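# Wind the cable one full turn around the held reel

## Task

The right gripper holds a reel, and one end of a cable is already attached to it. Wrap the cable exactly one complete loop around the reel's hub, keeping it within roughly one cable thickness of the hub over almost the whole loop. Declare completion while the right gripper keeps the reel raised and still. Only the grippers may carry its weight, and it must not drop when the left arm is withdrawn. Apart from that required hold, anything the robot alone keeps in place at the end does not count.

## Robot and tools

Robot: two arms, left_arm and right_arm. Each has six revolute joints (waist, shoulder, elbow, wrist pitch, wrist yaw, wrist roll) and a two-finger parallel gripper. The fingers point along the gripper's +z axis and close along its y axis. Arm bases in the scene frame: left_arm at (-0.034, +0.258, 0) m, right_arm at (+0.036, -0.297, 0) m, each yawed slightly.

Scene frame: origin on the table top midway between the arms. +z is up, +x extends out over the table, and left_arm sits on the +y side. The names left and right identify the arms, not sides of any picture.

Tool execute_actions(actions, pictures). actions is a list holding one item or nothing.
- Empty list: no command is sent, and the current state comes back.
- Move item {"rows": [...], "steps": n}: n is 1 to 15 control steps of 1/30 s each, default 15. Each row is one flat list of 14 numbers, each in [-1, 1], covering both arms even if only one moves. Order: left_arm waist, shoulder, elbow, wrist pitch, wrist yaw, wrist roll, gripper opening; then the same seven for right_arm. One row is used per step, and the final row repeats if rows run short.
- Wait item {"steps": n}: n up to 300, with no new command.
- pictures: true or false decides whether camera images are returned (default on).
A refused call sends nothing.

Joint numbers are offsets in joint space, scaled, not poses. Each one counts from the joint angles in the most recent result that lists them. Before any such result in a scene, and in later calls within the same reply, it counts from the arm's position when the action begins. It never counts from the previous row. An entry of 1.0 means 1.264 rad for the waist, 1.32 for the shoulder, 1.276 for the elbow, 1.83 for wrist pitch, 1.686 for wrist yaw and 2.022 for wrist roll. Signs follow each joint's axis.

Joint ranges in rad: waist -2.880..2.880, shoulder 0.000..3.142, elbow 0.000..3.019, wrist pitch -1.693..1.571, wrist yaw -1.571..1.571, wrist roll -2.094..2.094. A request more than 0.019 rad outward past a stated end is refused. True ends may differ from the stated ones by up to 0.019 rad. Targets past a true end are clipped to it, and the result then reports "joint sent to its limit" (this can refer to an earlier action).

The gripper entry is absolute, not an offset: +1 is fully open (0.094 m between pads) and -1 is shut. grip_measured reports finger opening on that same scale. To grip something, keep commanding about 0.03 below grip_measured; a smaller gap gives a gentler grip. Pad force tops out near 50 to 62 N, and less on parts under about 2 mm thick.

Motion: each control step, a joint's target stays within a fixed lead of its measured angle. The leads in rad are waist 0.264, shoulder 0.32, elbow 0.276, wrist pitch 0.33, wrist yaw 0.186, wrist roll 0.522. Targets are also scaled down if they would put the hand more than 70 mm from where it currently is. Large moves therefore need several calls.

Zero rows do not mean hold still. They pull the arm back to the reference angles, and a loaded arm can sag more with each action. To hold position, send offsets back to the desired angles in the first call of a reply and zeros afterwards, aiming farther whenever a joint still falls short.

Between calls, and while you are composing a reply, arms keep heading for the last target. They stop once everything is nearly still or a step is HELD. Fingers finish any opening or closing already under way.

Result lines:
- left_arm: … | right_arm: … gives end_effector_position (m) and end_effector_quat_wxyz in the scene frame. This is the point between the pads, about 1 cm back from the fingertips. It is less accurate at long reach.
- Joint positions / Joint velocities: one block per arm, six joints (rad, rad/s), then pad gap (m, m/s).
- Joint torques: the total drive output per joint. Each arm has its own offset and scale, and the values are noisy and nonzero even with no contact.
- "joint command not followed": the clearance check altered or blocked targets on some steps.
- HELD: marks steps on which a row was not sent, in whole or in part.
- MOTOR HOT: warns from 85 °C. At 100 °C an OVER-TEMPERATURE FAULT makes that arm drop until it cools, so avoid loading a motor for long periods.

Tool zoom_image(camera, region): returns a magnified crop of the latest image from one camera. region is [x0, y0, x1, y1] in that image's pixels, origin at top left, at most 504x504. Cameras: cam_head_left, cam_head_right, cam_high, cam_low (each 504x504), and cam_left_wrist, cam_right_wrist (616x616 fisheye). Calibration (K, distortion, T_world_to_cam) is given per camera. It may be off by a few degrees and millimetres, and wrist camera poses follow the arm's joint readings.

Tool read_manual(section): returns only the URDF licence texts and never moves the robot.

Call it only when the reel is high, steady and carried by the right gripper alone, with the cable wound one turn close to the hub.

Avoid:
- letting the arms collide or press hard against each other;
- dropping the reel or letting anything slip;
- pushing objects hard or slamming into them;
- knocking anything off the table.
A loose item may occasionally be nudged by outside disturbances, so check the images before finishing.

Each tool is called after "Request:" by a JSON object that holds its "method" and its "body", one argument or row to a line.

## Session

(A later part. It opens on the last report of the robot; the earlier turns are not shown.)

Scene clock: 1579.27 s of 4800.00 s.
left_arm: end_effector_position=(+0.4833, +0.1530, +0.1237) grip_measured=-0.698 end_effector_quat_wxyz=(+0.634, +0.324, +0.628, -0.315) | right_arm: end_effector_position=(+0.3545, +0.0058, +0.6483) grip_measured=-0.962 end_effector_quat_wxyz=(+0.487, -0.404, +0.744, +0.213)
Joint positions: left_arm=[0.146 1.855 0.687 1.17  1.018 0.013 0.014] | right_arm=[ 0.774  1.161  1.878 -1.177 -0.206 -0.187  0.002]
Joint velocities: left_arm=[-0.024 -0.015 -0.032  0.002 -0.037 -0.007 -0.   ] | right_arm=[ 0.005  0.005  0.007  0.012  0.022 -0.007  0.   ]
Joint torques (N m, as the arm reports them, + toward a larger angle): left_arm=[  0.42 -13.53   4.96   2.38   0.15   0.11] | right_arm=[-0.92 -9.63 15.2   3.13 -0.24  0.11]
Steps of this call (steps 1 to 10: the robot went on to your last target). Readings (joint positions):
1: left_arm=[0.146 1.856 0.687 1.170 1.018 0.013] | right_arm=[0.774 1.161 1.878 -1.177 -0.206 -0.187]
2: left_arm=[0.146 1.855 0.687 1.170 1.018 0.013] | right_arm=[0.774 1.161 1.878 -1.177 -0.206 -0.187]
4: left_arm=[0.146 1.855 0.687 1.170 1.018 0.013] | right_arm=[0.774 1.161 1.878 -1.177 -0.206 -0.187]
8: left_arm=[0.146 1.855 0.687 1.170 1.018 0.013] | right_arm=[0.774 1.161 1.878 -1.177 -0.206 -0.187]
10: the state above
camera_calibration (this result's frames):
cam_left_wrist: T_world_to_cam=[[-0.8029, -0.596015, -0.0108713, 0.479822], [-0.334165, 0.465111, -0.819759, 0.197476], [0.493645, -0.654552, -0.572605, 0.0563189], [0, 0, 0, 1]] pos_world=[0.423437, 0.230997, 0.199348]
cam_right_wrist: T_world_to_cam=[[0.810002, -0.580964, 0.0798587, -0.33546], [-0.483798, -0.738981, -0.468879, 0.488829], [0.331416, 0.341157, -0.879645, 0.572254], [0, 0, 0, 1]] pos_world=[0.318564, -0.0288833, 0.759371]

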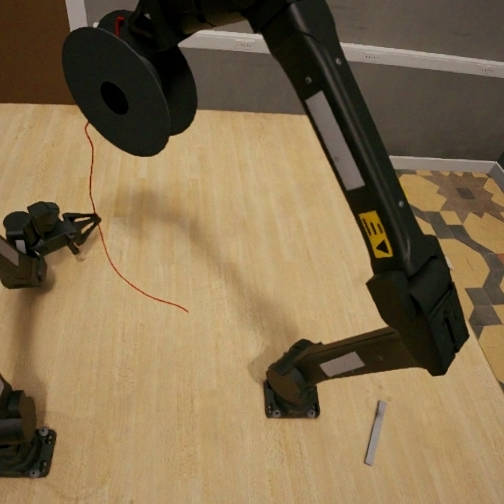

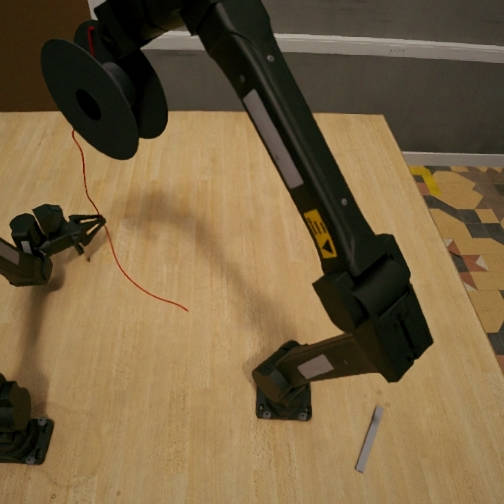

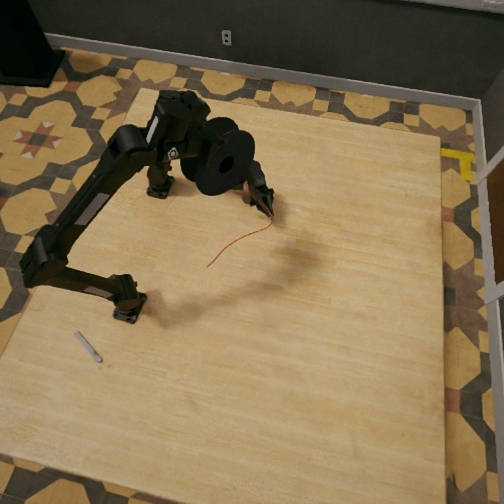

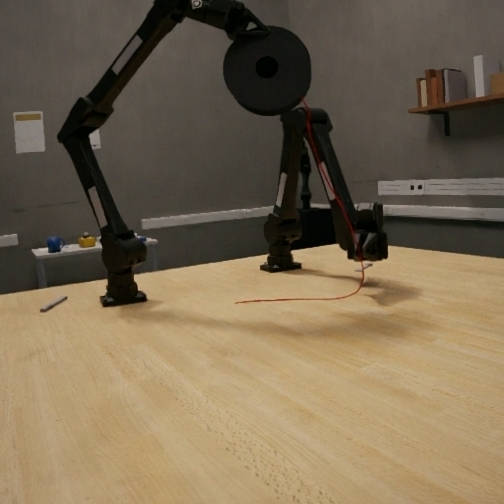

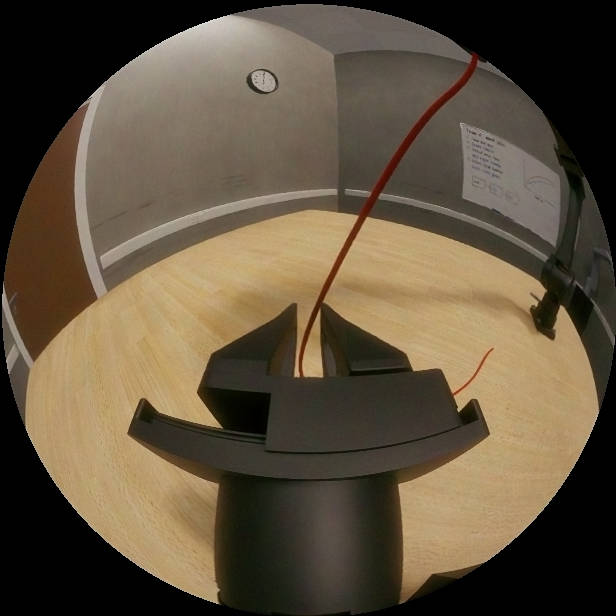

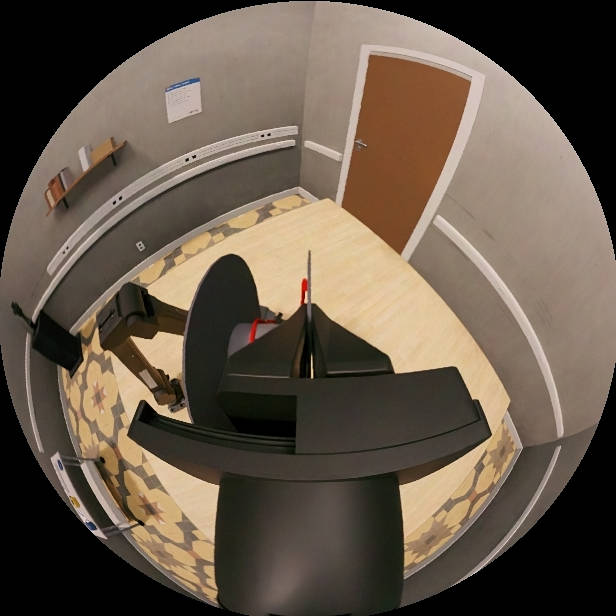

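Request:
{"method": "execute_actions", "body": {
  "actions": [
    {"rows": [[-0.01,0,0.02,0,-0.006,0,-0.7,-0.005,-0.0154,0.043,0.02,0,0.005,-1],[-0.018,0,0.028,0,-0.011,0,-0.7,-0.005,-0.0154,0.043,0.02,0,0.005,-1],[-0.025,0,0.034,0,-0.015,0,-0.7,-0.005,-0.0154,0.043,0.02,0,0.005,-1],[-0.029,0,0.036,0,-0.018,0,-0.7,-0.005,-0.0154,0.043,0.02,0,0.005,-1],[-0.029,0,0.036,0,-0.018,0,-0.7,-0.005,-0.0154,0.043,0.02,0,0.005,-1],[-0.029,0,0.036,0,-0.018,0,-0.7,-0.005,-0.0154,0.043,0.02,0,0.005,-1],[-0.029,0,0.036,0,-0.018,0,-0.7,-0.005,-0.0154,0.043,0.02,0,0.005,-1],[-0.029,0,0.036,0,-0.018,0,-0.78,-0.005,-0.0154,0.043,0.02,0,0.005,-1],[-0.029,0,0.036,0,-0.018,0,-0.85,-0.005,-0.0154,0.043,0.02,0,0.005,-1],[-0.029,0,0.036,0,-0.018,0,-0.9,-0.005,-0.0154,0.043,0.02,0,0.005,-1],[-0.029,0,0.036,0,-0.018,0,-0.94,-0.005,-0.0154,0.043,0.02,0,0.005,-1],[-0.029,0,0.036,0,-0.018,0,-0.98,-0.005,-0.0154,0.043,0.02,0,0.005,-1]], "steps": 15}
  ]
}}

Request:
{"method": "execute_actions", "body": {
  "actions": [
    {"steps": 10}
  ]
}}

Scene clock: 1592.00 s of 4800.00 s.
left_arm: end_effector_position=(+0.4889, +0.1417, +0.1281) grip_measured=-0.957 end_effector_quat_wxyz=(+0.638, +0.326, +0.624, -0.312) | right_arm: end_effector_position=(+0.3545, +0.0058, +0.6483) grip_measured=-0.962 end_effector_quat_wxyz=(+0.487, -0.404, +0.744, +0.213)
Joint positions: left_arm=[0.118 1.855 0.701 1.17  0.99  0.013 0.002] | right_arm=[ 0.774  1.161  1.878 -1.177 -0.206 -0.187  0.002]
Joint velocities: left_arm=[-0.015  0.015 -0.012  0.017  0.007  0.022  0.   ] | right_arm=[-0.005 -0.015  0.007  0.007  0.022 -0.022  0.   ]
Joint torques (N m, as the arm reports them, + toward a larger angle): left_arm=[ -0.62 -12.01   7.96   1.81  -0.08   0.09] | right_arm=[ -0.24 -10.19  14.94   3.4   -0.28   0.07]
Steps of this call (steps 1 to 15: the robot went on to your last target; steps 16 to 200: nothing new was sent; then 5.57 s passed at rest; steps 201 to 215: all 15 steps of this action). Readings (joint positions):
201: left_arm=[0.146 1.855 0.687 1.170 1.014 0.013] | right_arm=[0.774 1.161 1.878 -1.177 -0.206 -0.187]
202: left_arm=[0.145 1.855 0.687 1.170 1.007 0.013] | right_arm=[0.774 1.161 1.878 -1.177 -0.206 -0.187]
204: left_arm=[0.140 1.855 0.690 1.170 0.994 0.013] | right_arm=[0.774 1.161 1.878 -1.177 -0.206 -0.187]
208: left_arm=[0.122 1.855 0.699 1.170 0.990 0.013] | right_arm=[0.774 1.161 1.878 -1.177 -0.206 -0.187]
215: the state above
camera_calibration (this result's frames):
cam_left_wrist: T_world_to_cam=[[-0.802445, -0.59631, -0.0222863, 0.478923], [-0.323069, 0.465543, -0.823951, 0.203269], [0.501705, -0.653976, -0.566222, 0.0438423], [0, 0, 0, 1]] pos_world=[0.427983, 0.219627, 0.202982]
cam_right_wrist: T_world_to_cam=[[0.810002, -0.580964, 0.0798587, -0.33546], [-0.483798, -0.738981, -0.468879, 0.488829], [0.331416, 0.341157, -0.879645, 0.572254], [0, 0, 0, 1]] pos_world=[0.318564, -0.0288833, 0.759371]

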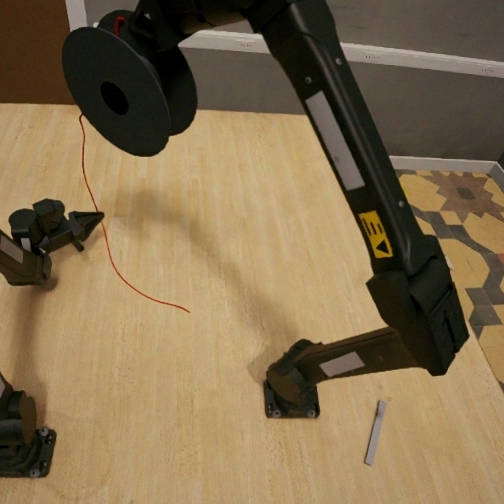

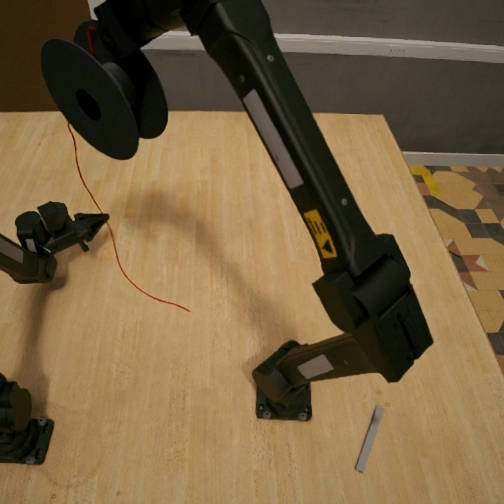

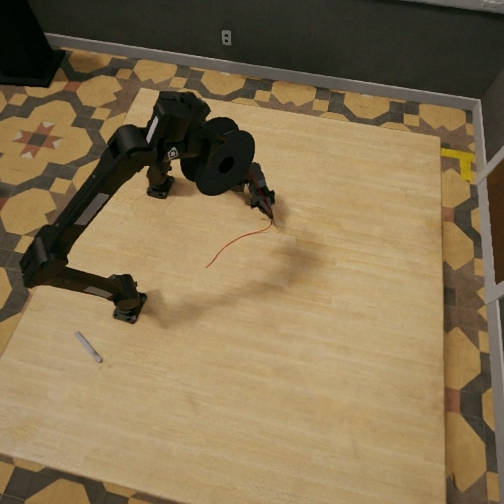

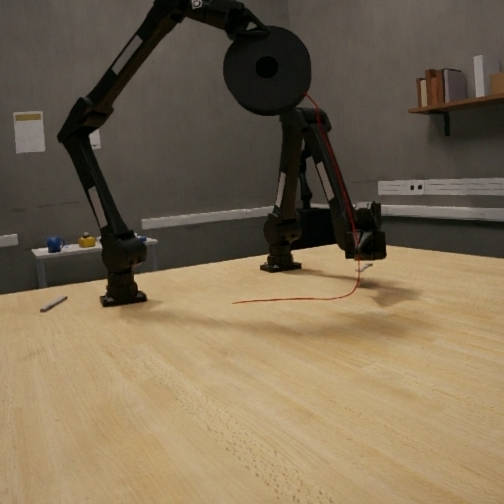

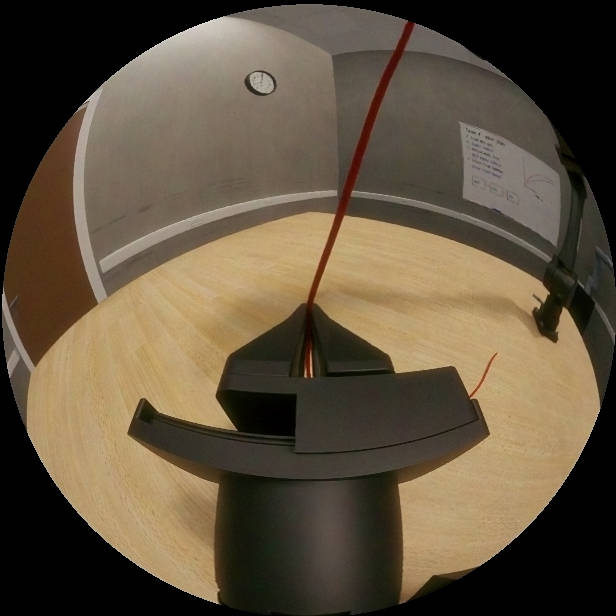

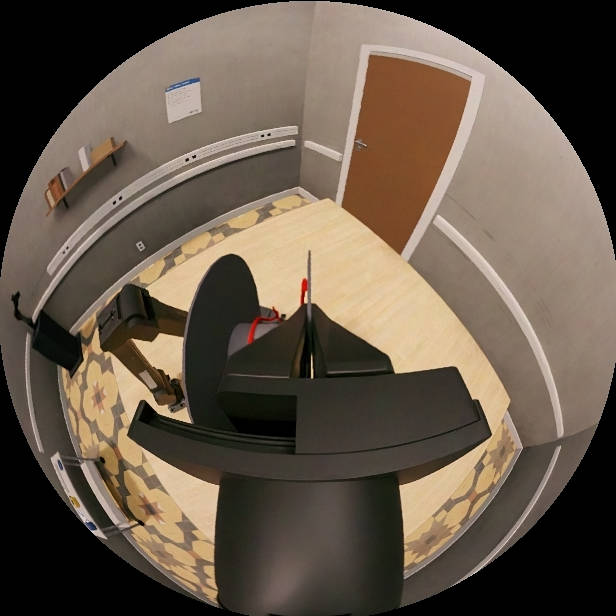

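Scene clock: 1592.33 s of 4800.00 s.
left_arm: end_effector_position=(+0.4889, +0.1417, +0.1281) grip_measured=-0.957 end_effector_quat_wxyz=(+0.638, +0.326, +0.624, -0.312) | right_arm: end_effector_position=(+0.3545, +0.0058, +0.6483) grip_measured=-0.962 end_effector_quat_wxyz=(+0.487, -0.404, +0.744, +0.213)
Joint positions: left_arm=[0.118 1.855 0.701 1.17  0.99  0.013 0.002] | right_arm=[ 0.774  1.161  1.878 -1.177 -0.206 -0.187  0.002]
Joint velocities: left_arm=[ 0.005 -0.015  0.007  0.002  0.051  0.007 -0.001] | right_arm=[ 0.005 -0.015 -0.002  0.002 -0.037 -0.007 -0.   ]
Joint torques (N m, as the arm reports them, + toward a larger angle): left_arm=[ -0.46 -12.     8.04   1.73  -0.06   0.12] | right_arm=[-0.78 -9.64 14.82  3.16 -0.21  0.12]
Steps of this call (steps 1 to 10: the robot went on to your last target). Readings (joint positions):
1: left_arm=[0.118 1.855 0.701 1.170 0.990 0.013] | right_arm=[0.774 1.161 1.878 -1.177 -0.206 -0.187]
2: left_arm=[0.118 1.855 0.701 1.170 0.990 0.013] | right_arm=[0.774 1.161 1.878 -1.177 -0.206 -0.187]
4: left_arm=[0.118 1.855 0.701 1.170 0.990 0.013] | right_arm=[0.774 1.161 1.878 -1.177 -0.206 -0.187]
8: left_arm=[0.118 1.855 0.701 1.170 0.990 0.013] | right_arm=[0.774 1.161 1.878 -1.177 -0.206 -0.187]
10: the state above
camera_calibration (this result's frames):
cam_left_wrist: T_world_to_cam=[[-0.802445, -0.59631, -0.0222863, 0.478923], [-0.323069, 0.465543, -0.823951, 0.203269], [0.501705, -0.653976, -0.566222, 0.0438423], [0, 0, 0, 1]] pos_world=[0.427983, 0.219627, 0.202982]
cam_right_wrist: T_world_to_cam=[[0.810002, -0.580964, 0.0798587, -0.33546], [-0.483798, -0.738981, -0.468879, 0.488829], [0.331416, 0.341157, -0.879645, 0.572254], [0, 0, 0, 1]] pos_world=[0.318564, -0.0288833, 0.759371]

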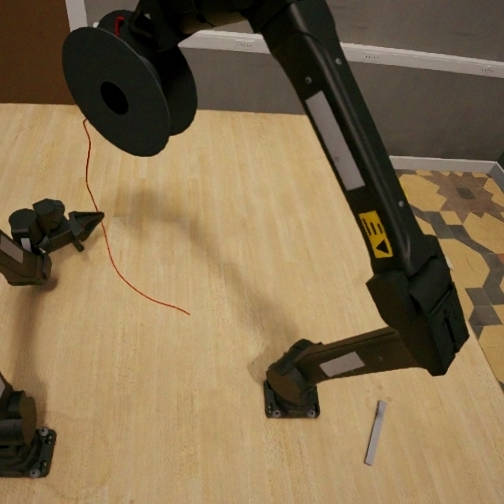

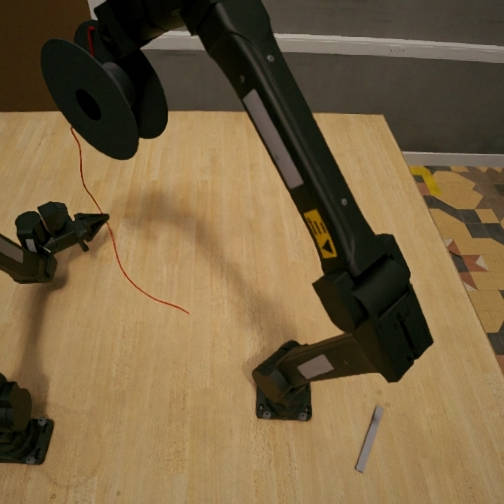

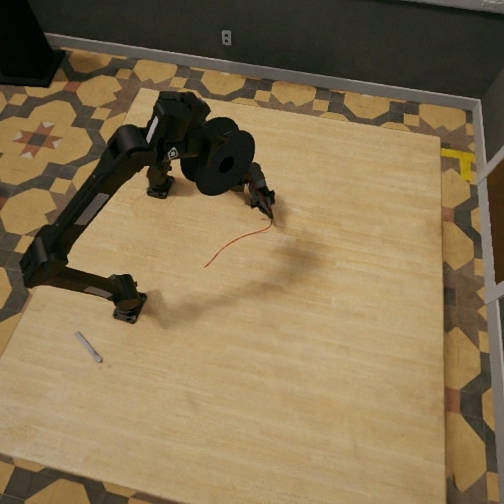

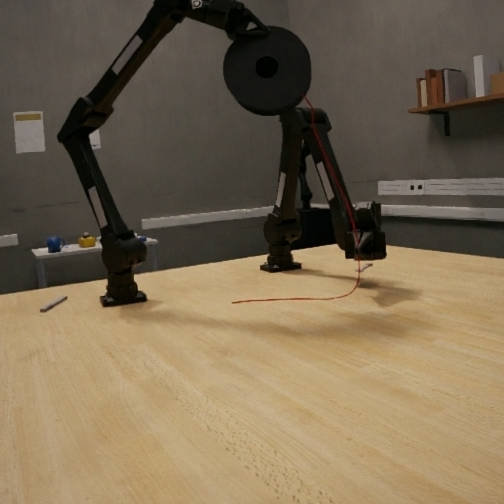

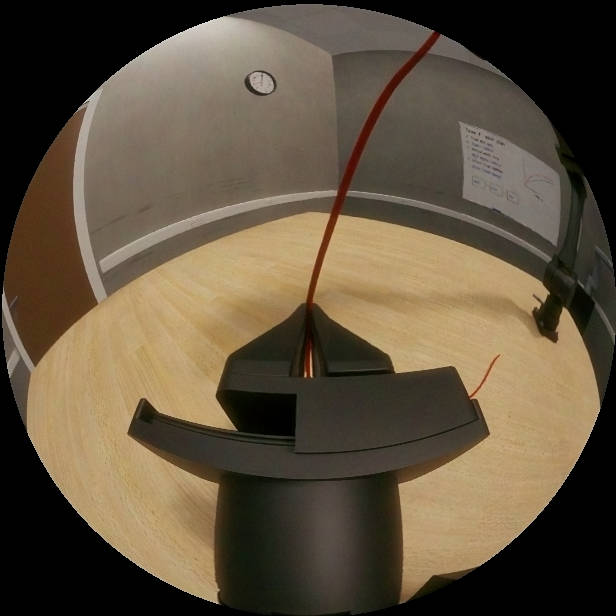

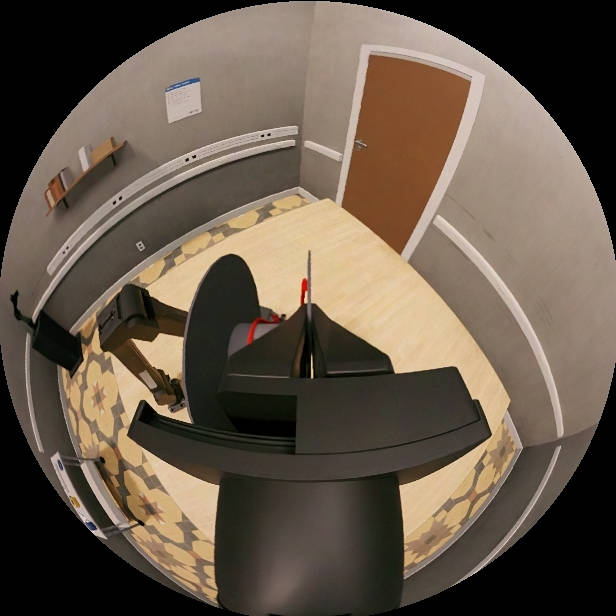

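Request:
{"method": "execute_actions", "body": {
  "actions": [
    {"rows": [[-0.008,-0.002,-0.007,0.004,-0.006,0,-0.98,-0.005,-0.0154,0.043,0.02,0,0.005,-1],[-0.024,-0.005,-0.02,0.011,-0.018,0,-0.98,-0.005,-0.0154,0.043,0.02,0,0.005,-1],[-0.048,-0.009,-0.04,0.021,-0.037,0,-0.98,-0.005,-0.0154,0.043,0.02,0,0.005,-1],[-0.076,-0.014,-0.063,0.034,-0.058,0,-0.98,-0.005,-0.0154,0.043,0.02,0,0.005,-1],[-0.106,-0.02,-0.087,0.047,-0.081,0,-0.98,-0.005,-0.0154,0.043,0.02,0,0.005,-1],[-0.137,-0.026,-0.113,0.061,-0.105,0,-0.98,-0.005,-0.0154,0.043,0.02,0,0.005,-1],[-0.168,-0.032,-0.139,0.075,-0.129,0,-0.98,-0.005,-0.0154,0.043,0.02,0,0.005,-1],[-0.199,-0.037,-0.164,0.088,-0.153,0,-0.98,-0.005,-0.0154,0.043,0.02,0,0.005,-1],[-0.23,-0.043,-0.19,0.102,-0.177,0,-0.98,-0.005,-0.0154,0.043,0.02,0,0.005,-1],[-0.261,-0.049,-0.215,0.116,-0.2,0,-0.98,-0.005,-0.0154,0.043,0.02,0,0.005,-1],[-0.292,-0.055,-0.241,0.129,-0.224,0,-0.98,-0.005,-0.0154,0.043,0.02,0,0.005,-1],[-0.322,-0.061,-0.266,0.143,-0.247,0,-0.98,-0.005,-0.0154,0.043,0.02,0,0.005,-1],[-0.35,-0.066,-0.289,0.155,-0.269,0,-0.98,-0.005,-0.0154,0.043,0.02,0,0.005,-1],[-0.373,-0.07,-0.308,0.165,-0.286,0,-0.98,-0.005,-0.0154,0.043,0.02,0,0.005,-1],[-0.388,-0.073,-0.32,0.172,-0.298,0,-0.98,-0.005,-0.0154,0.043,0.02,0,0.005,-1]], "steps": 15}
  ]
}}

Request:
{"method": "execute_actions", "body": {
  "actions": [
    {"steps": 30}
  ]
}}

Scene clock: 1621.30 s of 4800.00 s.
left_arm: end_effector_position=(+0.3333, +0.0075, +0.0977) grip_measured=-0.957 end_effector_quat_wxyz=(+0.623, +0.317, +0.644, -0.310) | right_arm: end_effector_position=(+0.3545, +0.0058, +0.6483) grip_measured=-0.962 end_effector_quat_wxyz=(+0.487, -0.404, +0.744, +0.213)
Joint positions: left_arm=[-0.341  1.789  0.331  1.422  0.514  0.013  0.002] | right_arm=[ 0.774  1.161  1.878 -1.177 -0.206 -0.187  0.002]
Joint velocities: left_arm=[-0.913 -0.269 -0.764  0.554 -0.623 -0.022  0.   ] | right_arm=[ 0.005  0.005  0.002  0.007  0.022 -0.022  0.   ]
Joint torques (N m, as the arm reports them, + toward a larger angle): left_arm=[ 1.56 -9.51  3.2   2.72 -0.22  0.1 ] | right_arm=[-0.99 -8.87 15.12  3.32 -0.26  0.05]
Steps of this call (steps 1 to 15: the robot went on to your last target; steps 16 to 200: nothing new was sent; then 21.80 s passed at rest; steps 201 to 215: all 15 steps of this action). Readings (joint positions):
201: left_arm=[0.118 1.855 0.701 1.170 0.986 0.013] | right_arm=[0.774 1.161 1.878 -1.177 -0.206 -0.187]
202: left_arm=[0.117 1.855 0.698 1.170 0.973 0.013] | right_arm=[0.774 1.161 1.878 -1.177 -0.206 -0.187]
204: left_arm=[0.102 1.854 0.678 1.183 0.916 0.013] | right_arm=[0.774 1.161 1.878 -1.177 -0.206 -0.187]
208: left_arm=[-0.020 1.841 0.565 1.256 0.768 0.013] | right_arm=[0.774 1.161 1.878 -1.177 -0.206 -0.187]
215: the state above
camera_calibration (this result's frames):
cam_left_wrist: T_world_to_cam=[[-0.79282, -0.609401, 0.00820724, 0.267354], [-0.370163, 0.47079, -0.800835, 0.203836], [0.484166, -0.637956, -0.598829, 0.0259094], [0, 0, 0, 1]] pos_world=[0.274872, 0.0834912, 0.17656]
cam_right_wrist: T_world_to_cam=[[0.810002, -0.580964, 0.0798587, -0.33546], [-0.483798, -0.738981, -0.468879, 0.488829], [0.331416, 0.341157, -0.879645, 0.572254], [0, 0, 0, 1]] pos_world=[0.318564, -0.0288833, 0.759371]

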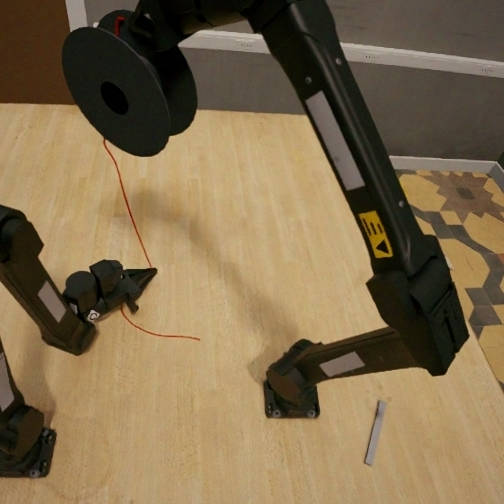

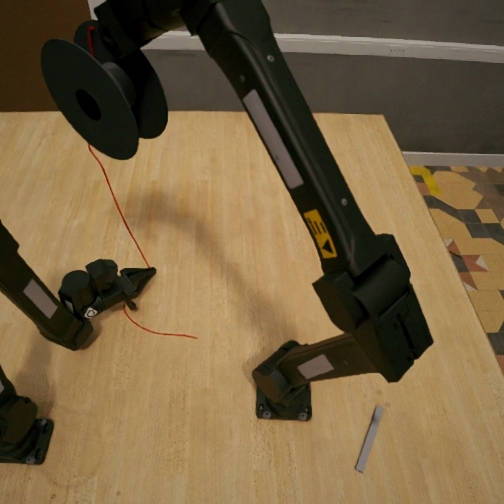

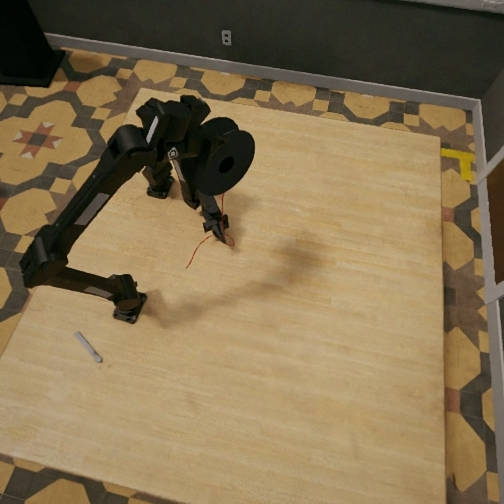

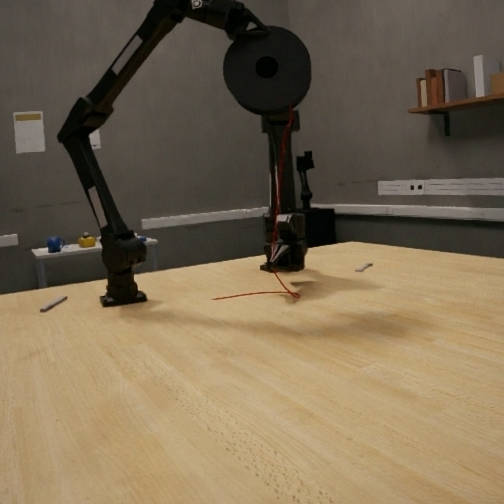

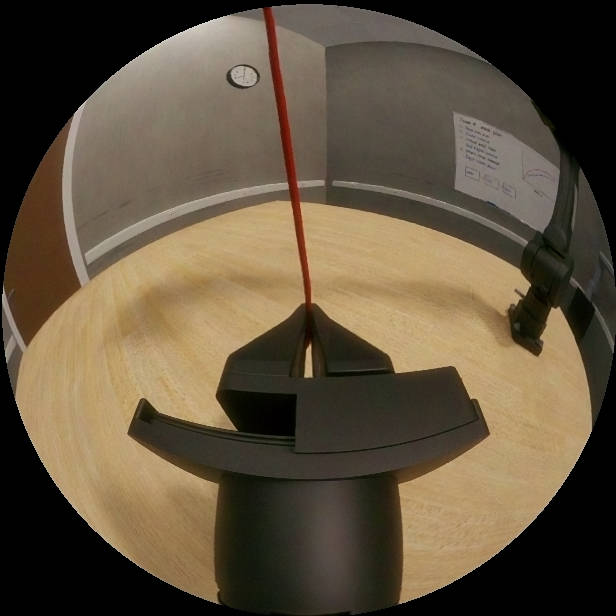

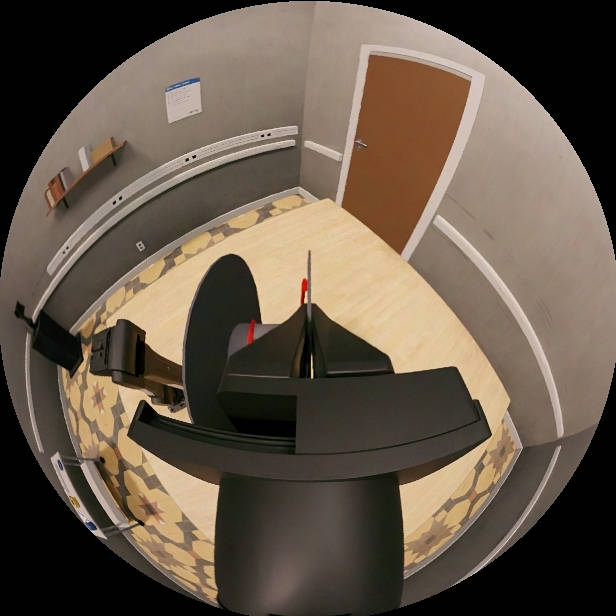

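Scene clock: 1622.30 s of 4800.00 s.
left_arm: end_effector_position=(+0.3111, +0.0021, +0.1023) grip_measured=-0.957 end_effector_quat_wxyz=(+0.624, +0.323, +0.637, -0.315) | right_arm: end_effector_position=(+0.3545, +0.0058, +0.6483) grip_measured=-0.962 end_effector_quat_wxyz=(+0.487, -0.404, +0.744, +0.213)
Joint positions: left_arm=[-0.383  1.769  0.286  1.459  0.489  0.013  0.002] | right_arm=[ 0.774  1.161  1.878 -1.177 -0.206 -0.187  0.002]
Joint velocities: left_arm=[-0.005 -0.015  0.007 -0.012 -0.051 -0.007 -0.   ] | right_arm=[-0.015 -0.005  0.002  0.012  0.007 -0.007  0.001]
Joint torques (N m, as the arm reports them, + toward a larger angle): left_arm=[ 1.09 -8.19  2.91  3.02 -0.04  0.11] | right_arm=[-1.73 -9.77 15.06  3.43 -0.22  0.11]
Steps of this call (steps 1 to 30: the robot went on to your last target). Readings (joint positions):
1: left_arm=[-0.365 1.781 0.308 1.438 0.502 0.013] | right_arm=[0.774 1.161 1.878 -1.177 -0.206 -0.187]
2: left_arm=[-0.379 1.775 0.294 1.448 0.499 0.013] | right_arm=[0.774 1.161 1.878 -1.177 -0.206 -0.187]
4: left_arm=[-0.383 1.770 0.285 1.457 0.493 0.013] | right_arm=[0.774 1.161 1.878 -1.177 -0.206 -0.187]
8: left_arm=[-0.383 1.769 0.286 1.459 0.489 0.013] | right_arm=[0.774 1.161 1.878 -1.177 -0.206 -0.187]
30: the state above
All arms were judged still, so your last target was given up. Only a new action makes them travel on or press farther. Fingers that are still opening or closing keep moving.
camera_calibration (this result's frames):
cam_left_wrist: T_world_to_cam=[[-0.803226, -0.595672, 0.00192153, 0.250204], [-0.353155, 0.473604, -0.806834, 0.197098], [0.479698, -0.648748, -0.590775, 0.0364873], [0, 0, 0, 1]] pos_world=[0.253074, 0.0793643, 0.180101]
cam_right_wrist: T_world_to_cam=[[0.810002, -0.580964, 0.0798587, -0.33546], [-0.483798, -0.738981, -0.468879, 0.488829], [0.331416, 0.341157, -0.879645, 0.572254], [0, 0, 0, 1]] pos_world=[0.318564, -0.0288833, 0.759371]

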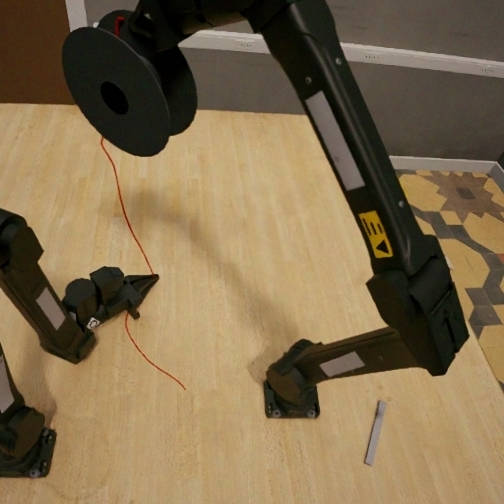

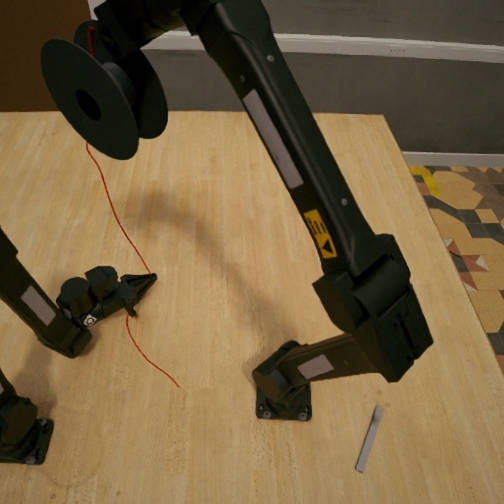

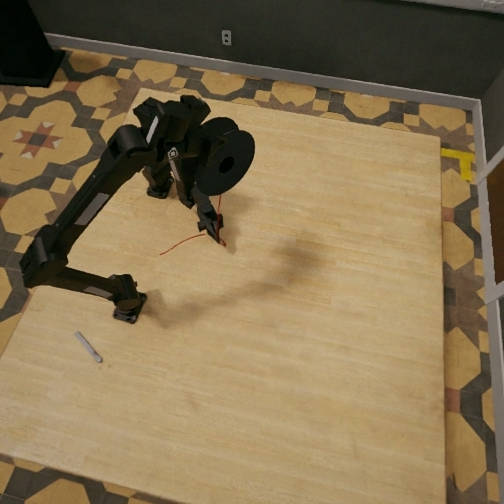

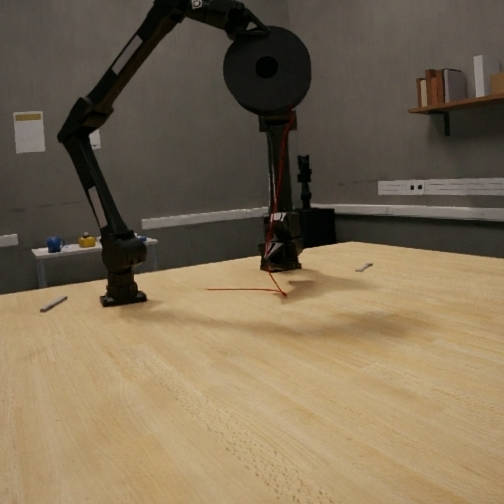

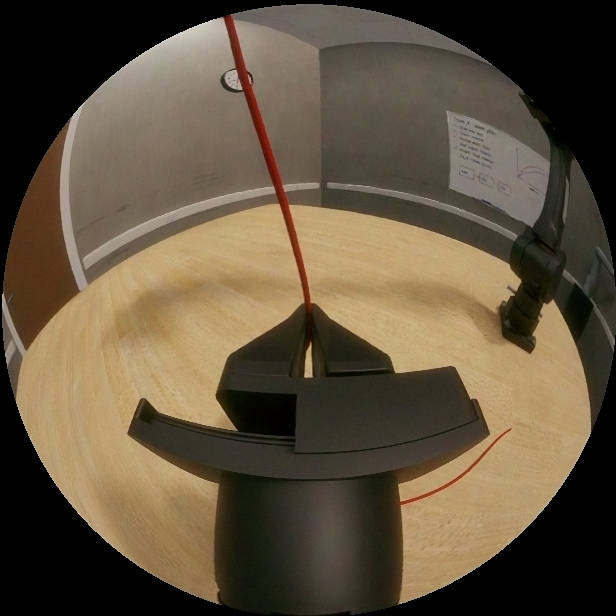

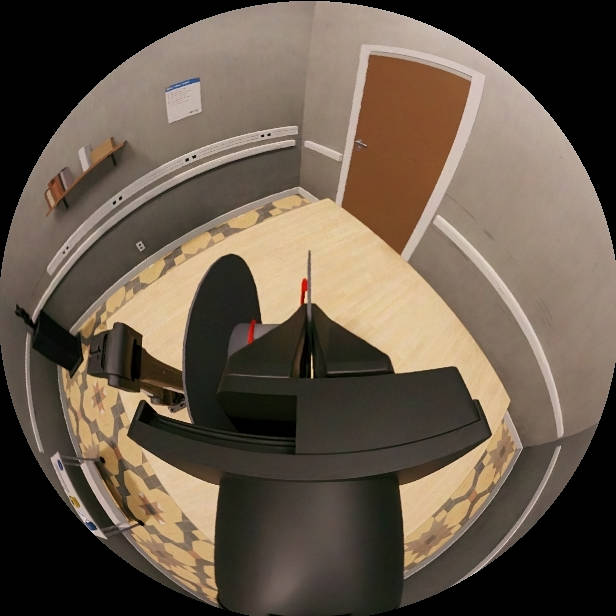

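Request:
{"method": "execute_actions", "body": {
  "actions": [
    {"rows": [[0,0.002,0.03,0.006,0.006,0,-0.98,-0.005,-0.0154,0.043,0.02,0,0.005,-1],[0.001,0.005,0.034,0.007,0.016,0,-0.98,-0.005,-0.0154,0.043,0.02,0,0.005,-1],[0.002,0.009,0.038,0.008,0.032,0,-0.98,-0.005,-0.0154,0.043,0.02,0,0.005,-1],[0.004,0.014,0.044,0.009,0.05,0,-0.98,-0.005,-0.0154,0.043,0.02,0,0.005,-1],[0.006,0.019,0.05,0.01,0.07,0,-0.98,-0.005,-0.0154,0.043,0.02,0,0.005,-1],[0.008,0.024,0.056,0.011,0.09,0,-0.98,-0.005,-0.0154,0.043,0.02,0,0.005,-1],[0.009,0.029,0.062,0.012,0.11,0,-0.98,-0.005,-0.0154,0.043,0.02,0,0.005,-1],[0.011,0.034,0.068,0.013,0.13,0,-0.98,-0.005,-0.0154,0.043,0.02,0,0.005,-1],[0.013,0.039,0.074,0.014,0.15,0,-0.98,-0.005,-0.0154,0.043,0.02,0,0.005,-1],[0.014,0.044,0.08,0.015,0.17,0,-0.98,-0.005,-0.0154,0.043,0.02,0,0.005,-1],[0.016,0.049,0.086,0.016,0.19,0,-0.98,-0.005,-0.0154,0.043,0.02,0,0.005,-1],[0.017,0.054,0.092,0.017,0.21,0,-0.98,-0.005,-0.0154,0.043,0.02,0,0.005,-1],[0.018,0.059,0.097,0.017,0.226,0,-0.98,-0.005,-0.0154,0.043,0.02,0,0.005,-1],[0.019,0.062,0.1,0.018,0.238,0,-0.98,-0.005,-0.0154,0.043,0.02,0,0.005,-1],[0.02,0.064,0.102,0.018,0.245,0,-0.98,-0.005,-0.0154,0.043,0.02,0,0.005,-1]], "steps": 15}
  ]
}}

Request:
{"method": "execute_actions", "body": {
  "actions": [
    {"steps": 20}
  ]
}}

Scene clock: 1646.33 s of 4800.00 s.
left_arm: end_effector_position=(+0.2862, -0.0402, +0.1051) grip_measured=-0.957 end_effector_quat_wxyz=(+0.569, +0.441, +0.545, -0.429) | right_arm: end_effector_position=(+0.3545, +0.0058, +0.6483) grip_measured=-0.962 end_effector_quat_wxyz=(+0.487, -0.404, +0.744, +0.213)
Joint positions: left_arm=[-0.374  1.83   0.389  1.467  0.887  0.013  0.002] | right_arm=[ 0.774  1.161  1.878 -1.177 -0.206 -0.187  0.002]
Joint velocities: left_arm=[ 0.044  0.161  0.144  0.037  0.418 -0.007 -0.001] | right_arm=[ 0.005 -0.015  0.007 -0.012 -0.022 -0.007 -0.   ]
Joint torques (N m, as the arm reports them, + toward a larger angle): left_arm=[ 1.28 -7.55  4.29  2.55  0.14  0.12] | right_arm=[-1.14 -9.45 15.01  3.3  -0.25  0.12]
Steps of this call (steps 1 to 180: nothing new was sent; then 17.53 s passed at rest; steps 181 to 195: all 15 steps of this action). Readings (joint positions):
181: left_arm=[-0.383 1.769 0.287 1.459 0.493 0.013] | right_arm=[0.774 1.161 1.878 -1.177 -0.206 -0.187]
182: left_arm=[-0.383 1.769 0.290 1.459 0.504 0.013] | right_arm=[0.774 1.161 1.878 -1.177 -0.206 -0.187]
184: left_arm=[-0.383 1.770 0.304 1.459 0.549 0.013] | right_arm=[0.774 1.161 1.878 -1.177 -0.206 -0.187]
188: left_arm=[-0.383 1.780 0.339 1.460 0.679 0.013] | right_arm=[0.774 1.161 1.878 -1.177 -0.206 -0.187]
195: the state above
camera_calibration (this result's frames):
cam_left_wrist: T_world_to_cam=[[-0.968542, -0.247085, -0.0295769, 0.269654], [-0.114601, 0.548375, -0.828342, 0.147591], [0.22089, -0.798895, -0.559441, 0.0873886], [0, 0, 0, 1]] pos_world=[0.258782, 0.0555064, 0.17912]
cam_right_wrist: T_world_to_cam=[[0.810002, -0.580964, 0.0798587, -0.33546], [-0.483798, -0.738981, -0.468879, 0.488829], [0.331416, 0.341157, -0.879645, 0.572254], [0, 0, 0, 1]] pos_world=[0.318564, -0.0288833, 0.759371]

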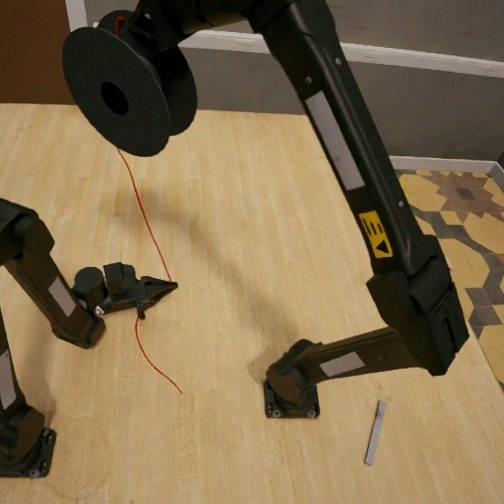

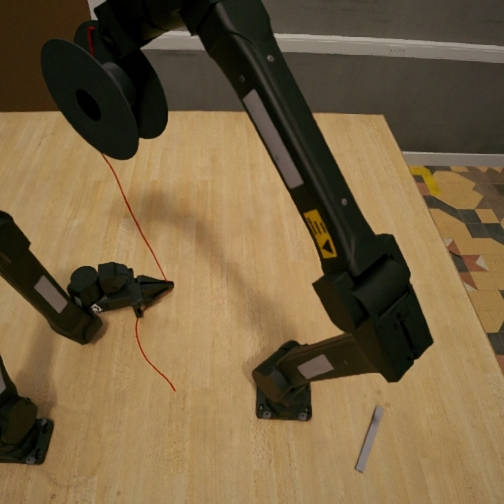

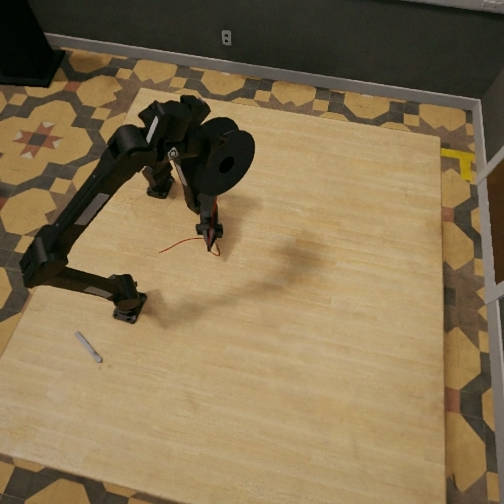

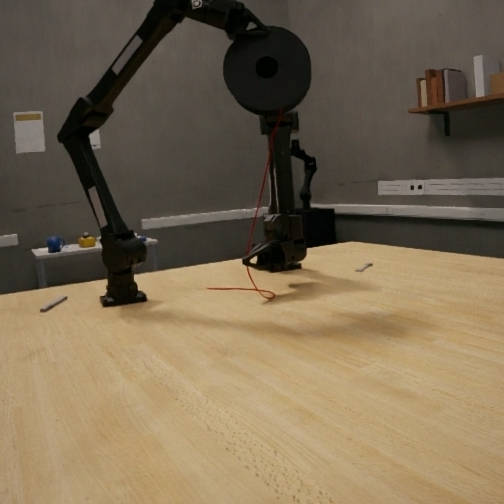

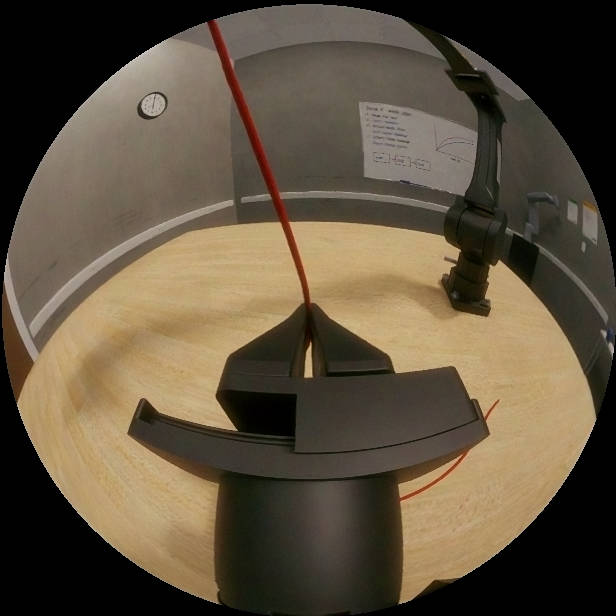

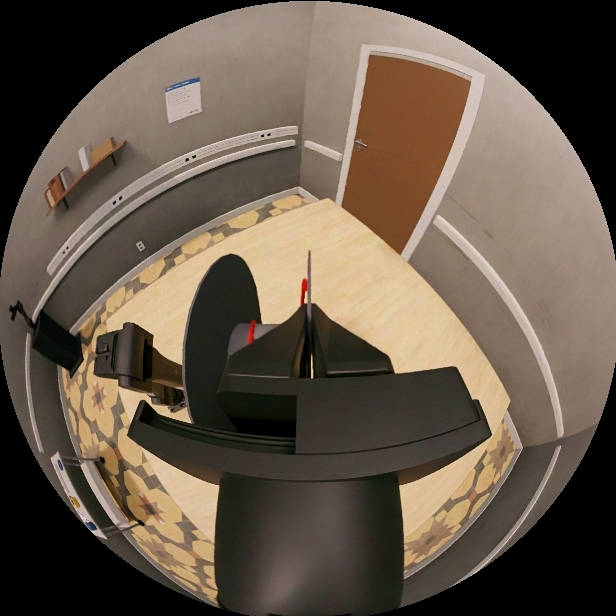

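Scene clock: 1647.00 s of 4800.00 s.
left_arm: end_effector_position=(+0.2877, -0.0406, +0.1041) grip_measured=-0.957 end_effector_quat_wxyz=(+0.568, +0.444, +0.542, -0.431) | right_arm: end_effector_position=(+0.3545, +0.0058, +0.6483) grip_measured=-0.962 end_effector_quat_wxyz=(+0.487, -0.404, +0.744, +0.213)
Joint positions: left_arm=[-0.37   1.838  0.397  1.47   0.9    0.013  0.002] | right_arm=[ 0.774  1.161  1.878 -1.177 -0.206 -0.187  0.002]
Joint velocities: left_arm=[-0.015 -0.024 -0.002  0.007  0.022  0.007 -0.001] | right_arm=[-0.015 -0.005 -0.007 -0.007 -0.007  0.022 -0.001]
Joint torques (N m, as the arm reports them, + toward a larger angle): left_arm=[ 1.15 -7.51  4.13  2.7   0.17  0.11] | right_arm=[-0.66 -9.75 14.94  3.41 -0.22  0.06]
Steps of this call (steps 1 to 20: the robot went on to your last target). Readings (joint positions):
1: left_arm=[-0.373 1.834 0.393 1.467 0.895 0.013] | right_arm=[0.774 1.161 1.878 -1.177 -0.206 -0.187]
2: left_arm=[-0.372 1.837 0.396 1.467 0.898 0.013] | right_arm=[0.774 1.161 1.878 -1.177 -0.206 -0.187]
4: left_arm=[-0.370 1.838 0.397 1.468 0.899 0.013] | right_arm=[0.774 1.161 1.878 -1.177 -0.206 -0.187]
8: left_arm=[-0.370 1.838 0.397 1.470 0.900 0.013] | right_arm=[0.774 1.161 1.878 -1.177 -0.206 -0.187]
20: the state above
camera_calibration (this result's frames):
cam_left_wrist: T_world_to_cam=[[-0.970684, -0.238237, -0.0318804, 0.272229], [-0.107447, 0.548731, -0.829065, 0.145204], [0.215008, -0.801335, -0.558242, 0.0876881], [0, 0, 0, 1]] pos_world=[0.260996, 0.0554447, 0.178013]
cam_right_wrist: T_world_to_cam=[[0.810002, -0.580964, 0.0798587, -0.33546], [-0.483798, -0.738981, -0.468879, 0.488829], [0.331416, 0.341157, -0.879645, 0.572254], [0, 0, 0, 1]] pos_world=[0.318564, -0.0288833, 0.759371]

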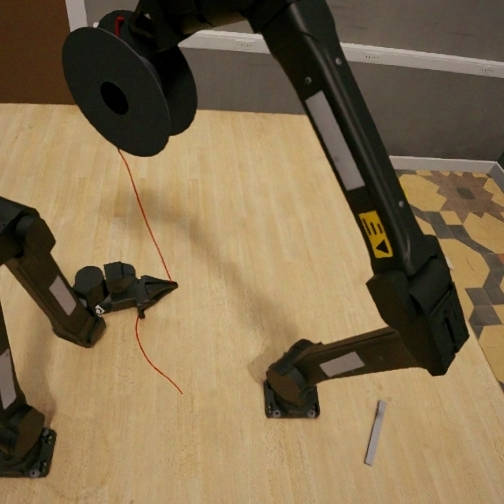

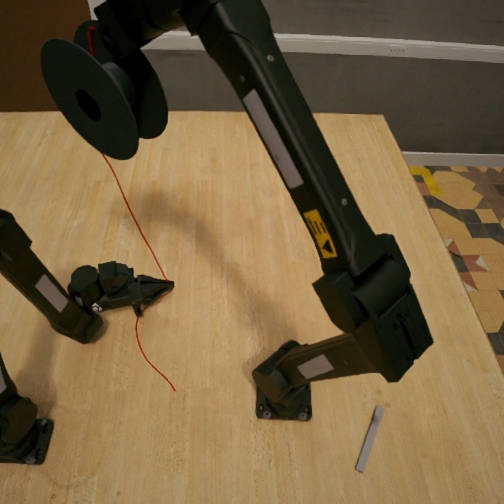

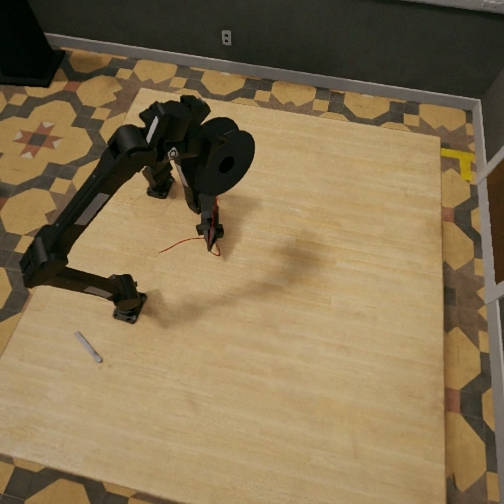

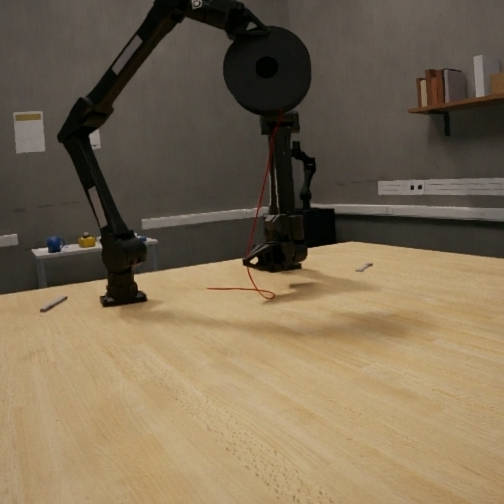

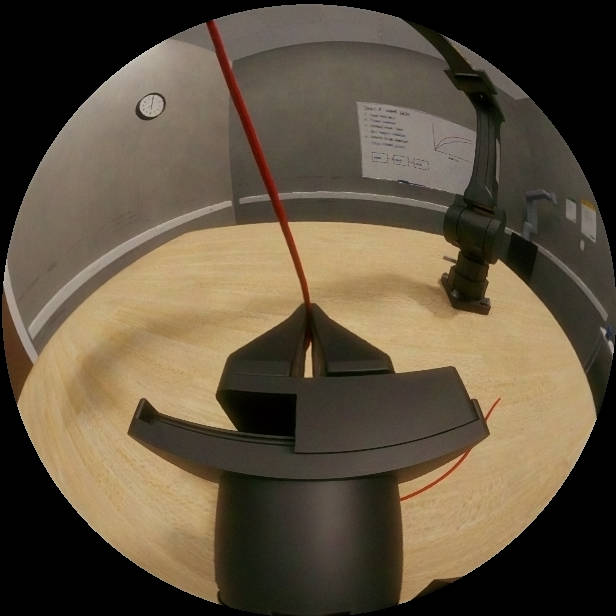

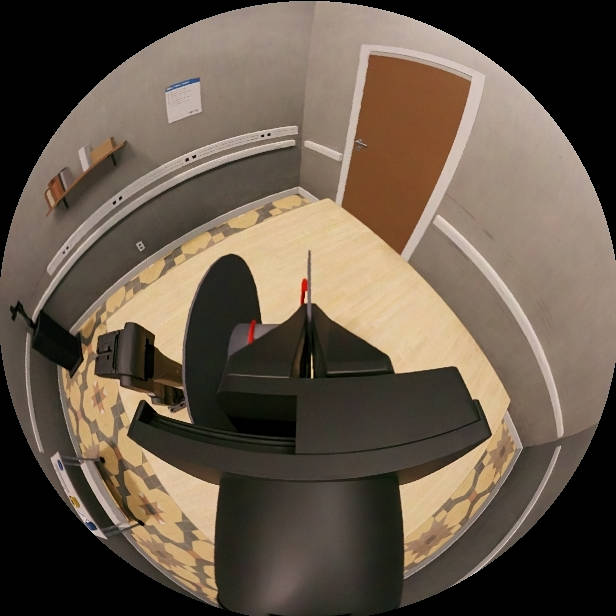

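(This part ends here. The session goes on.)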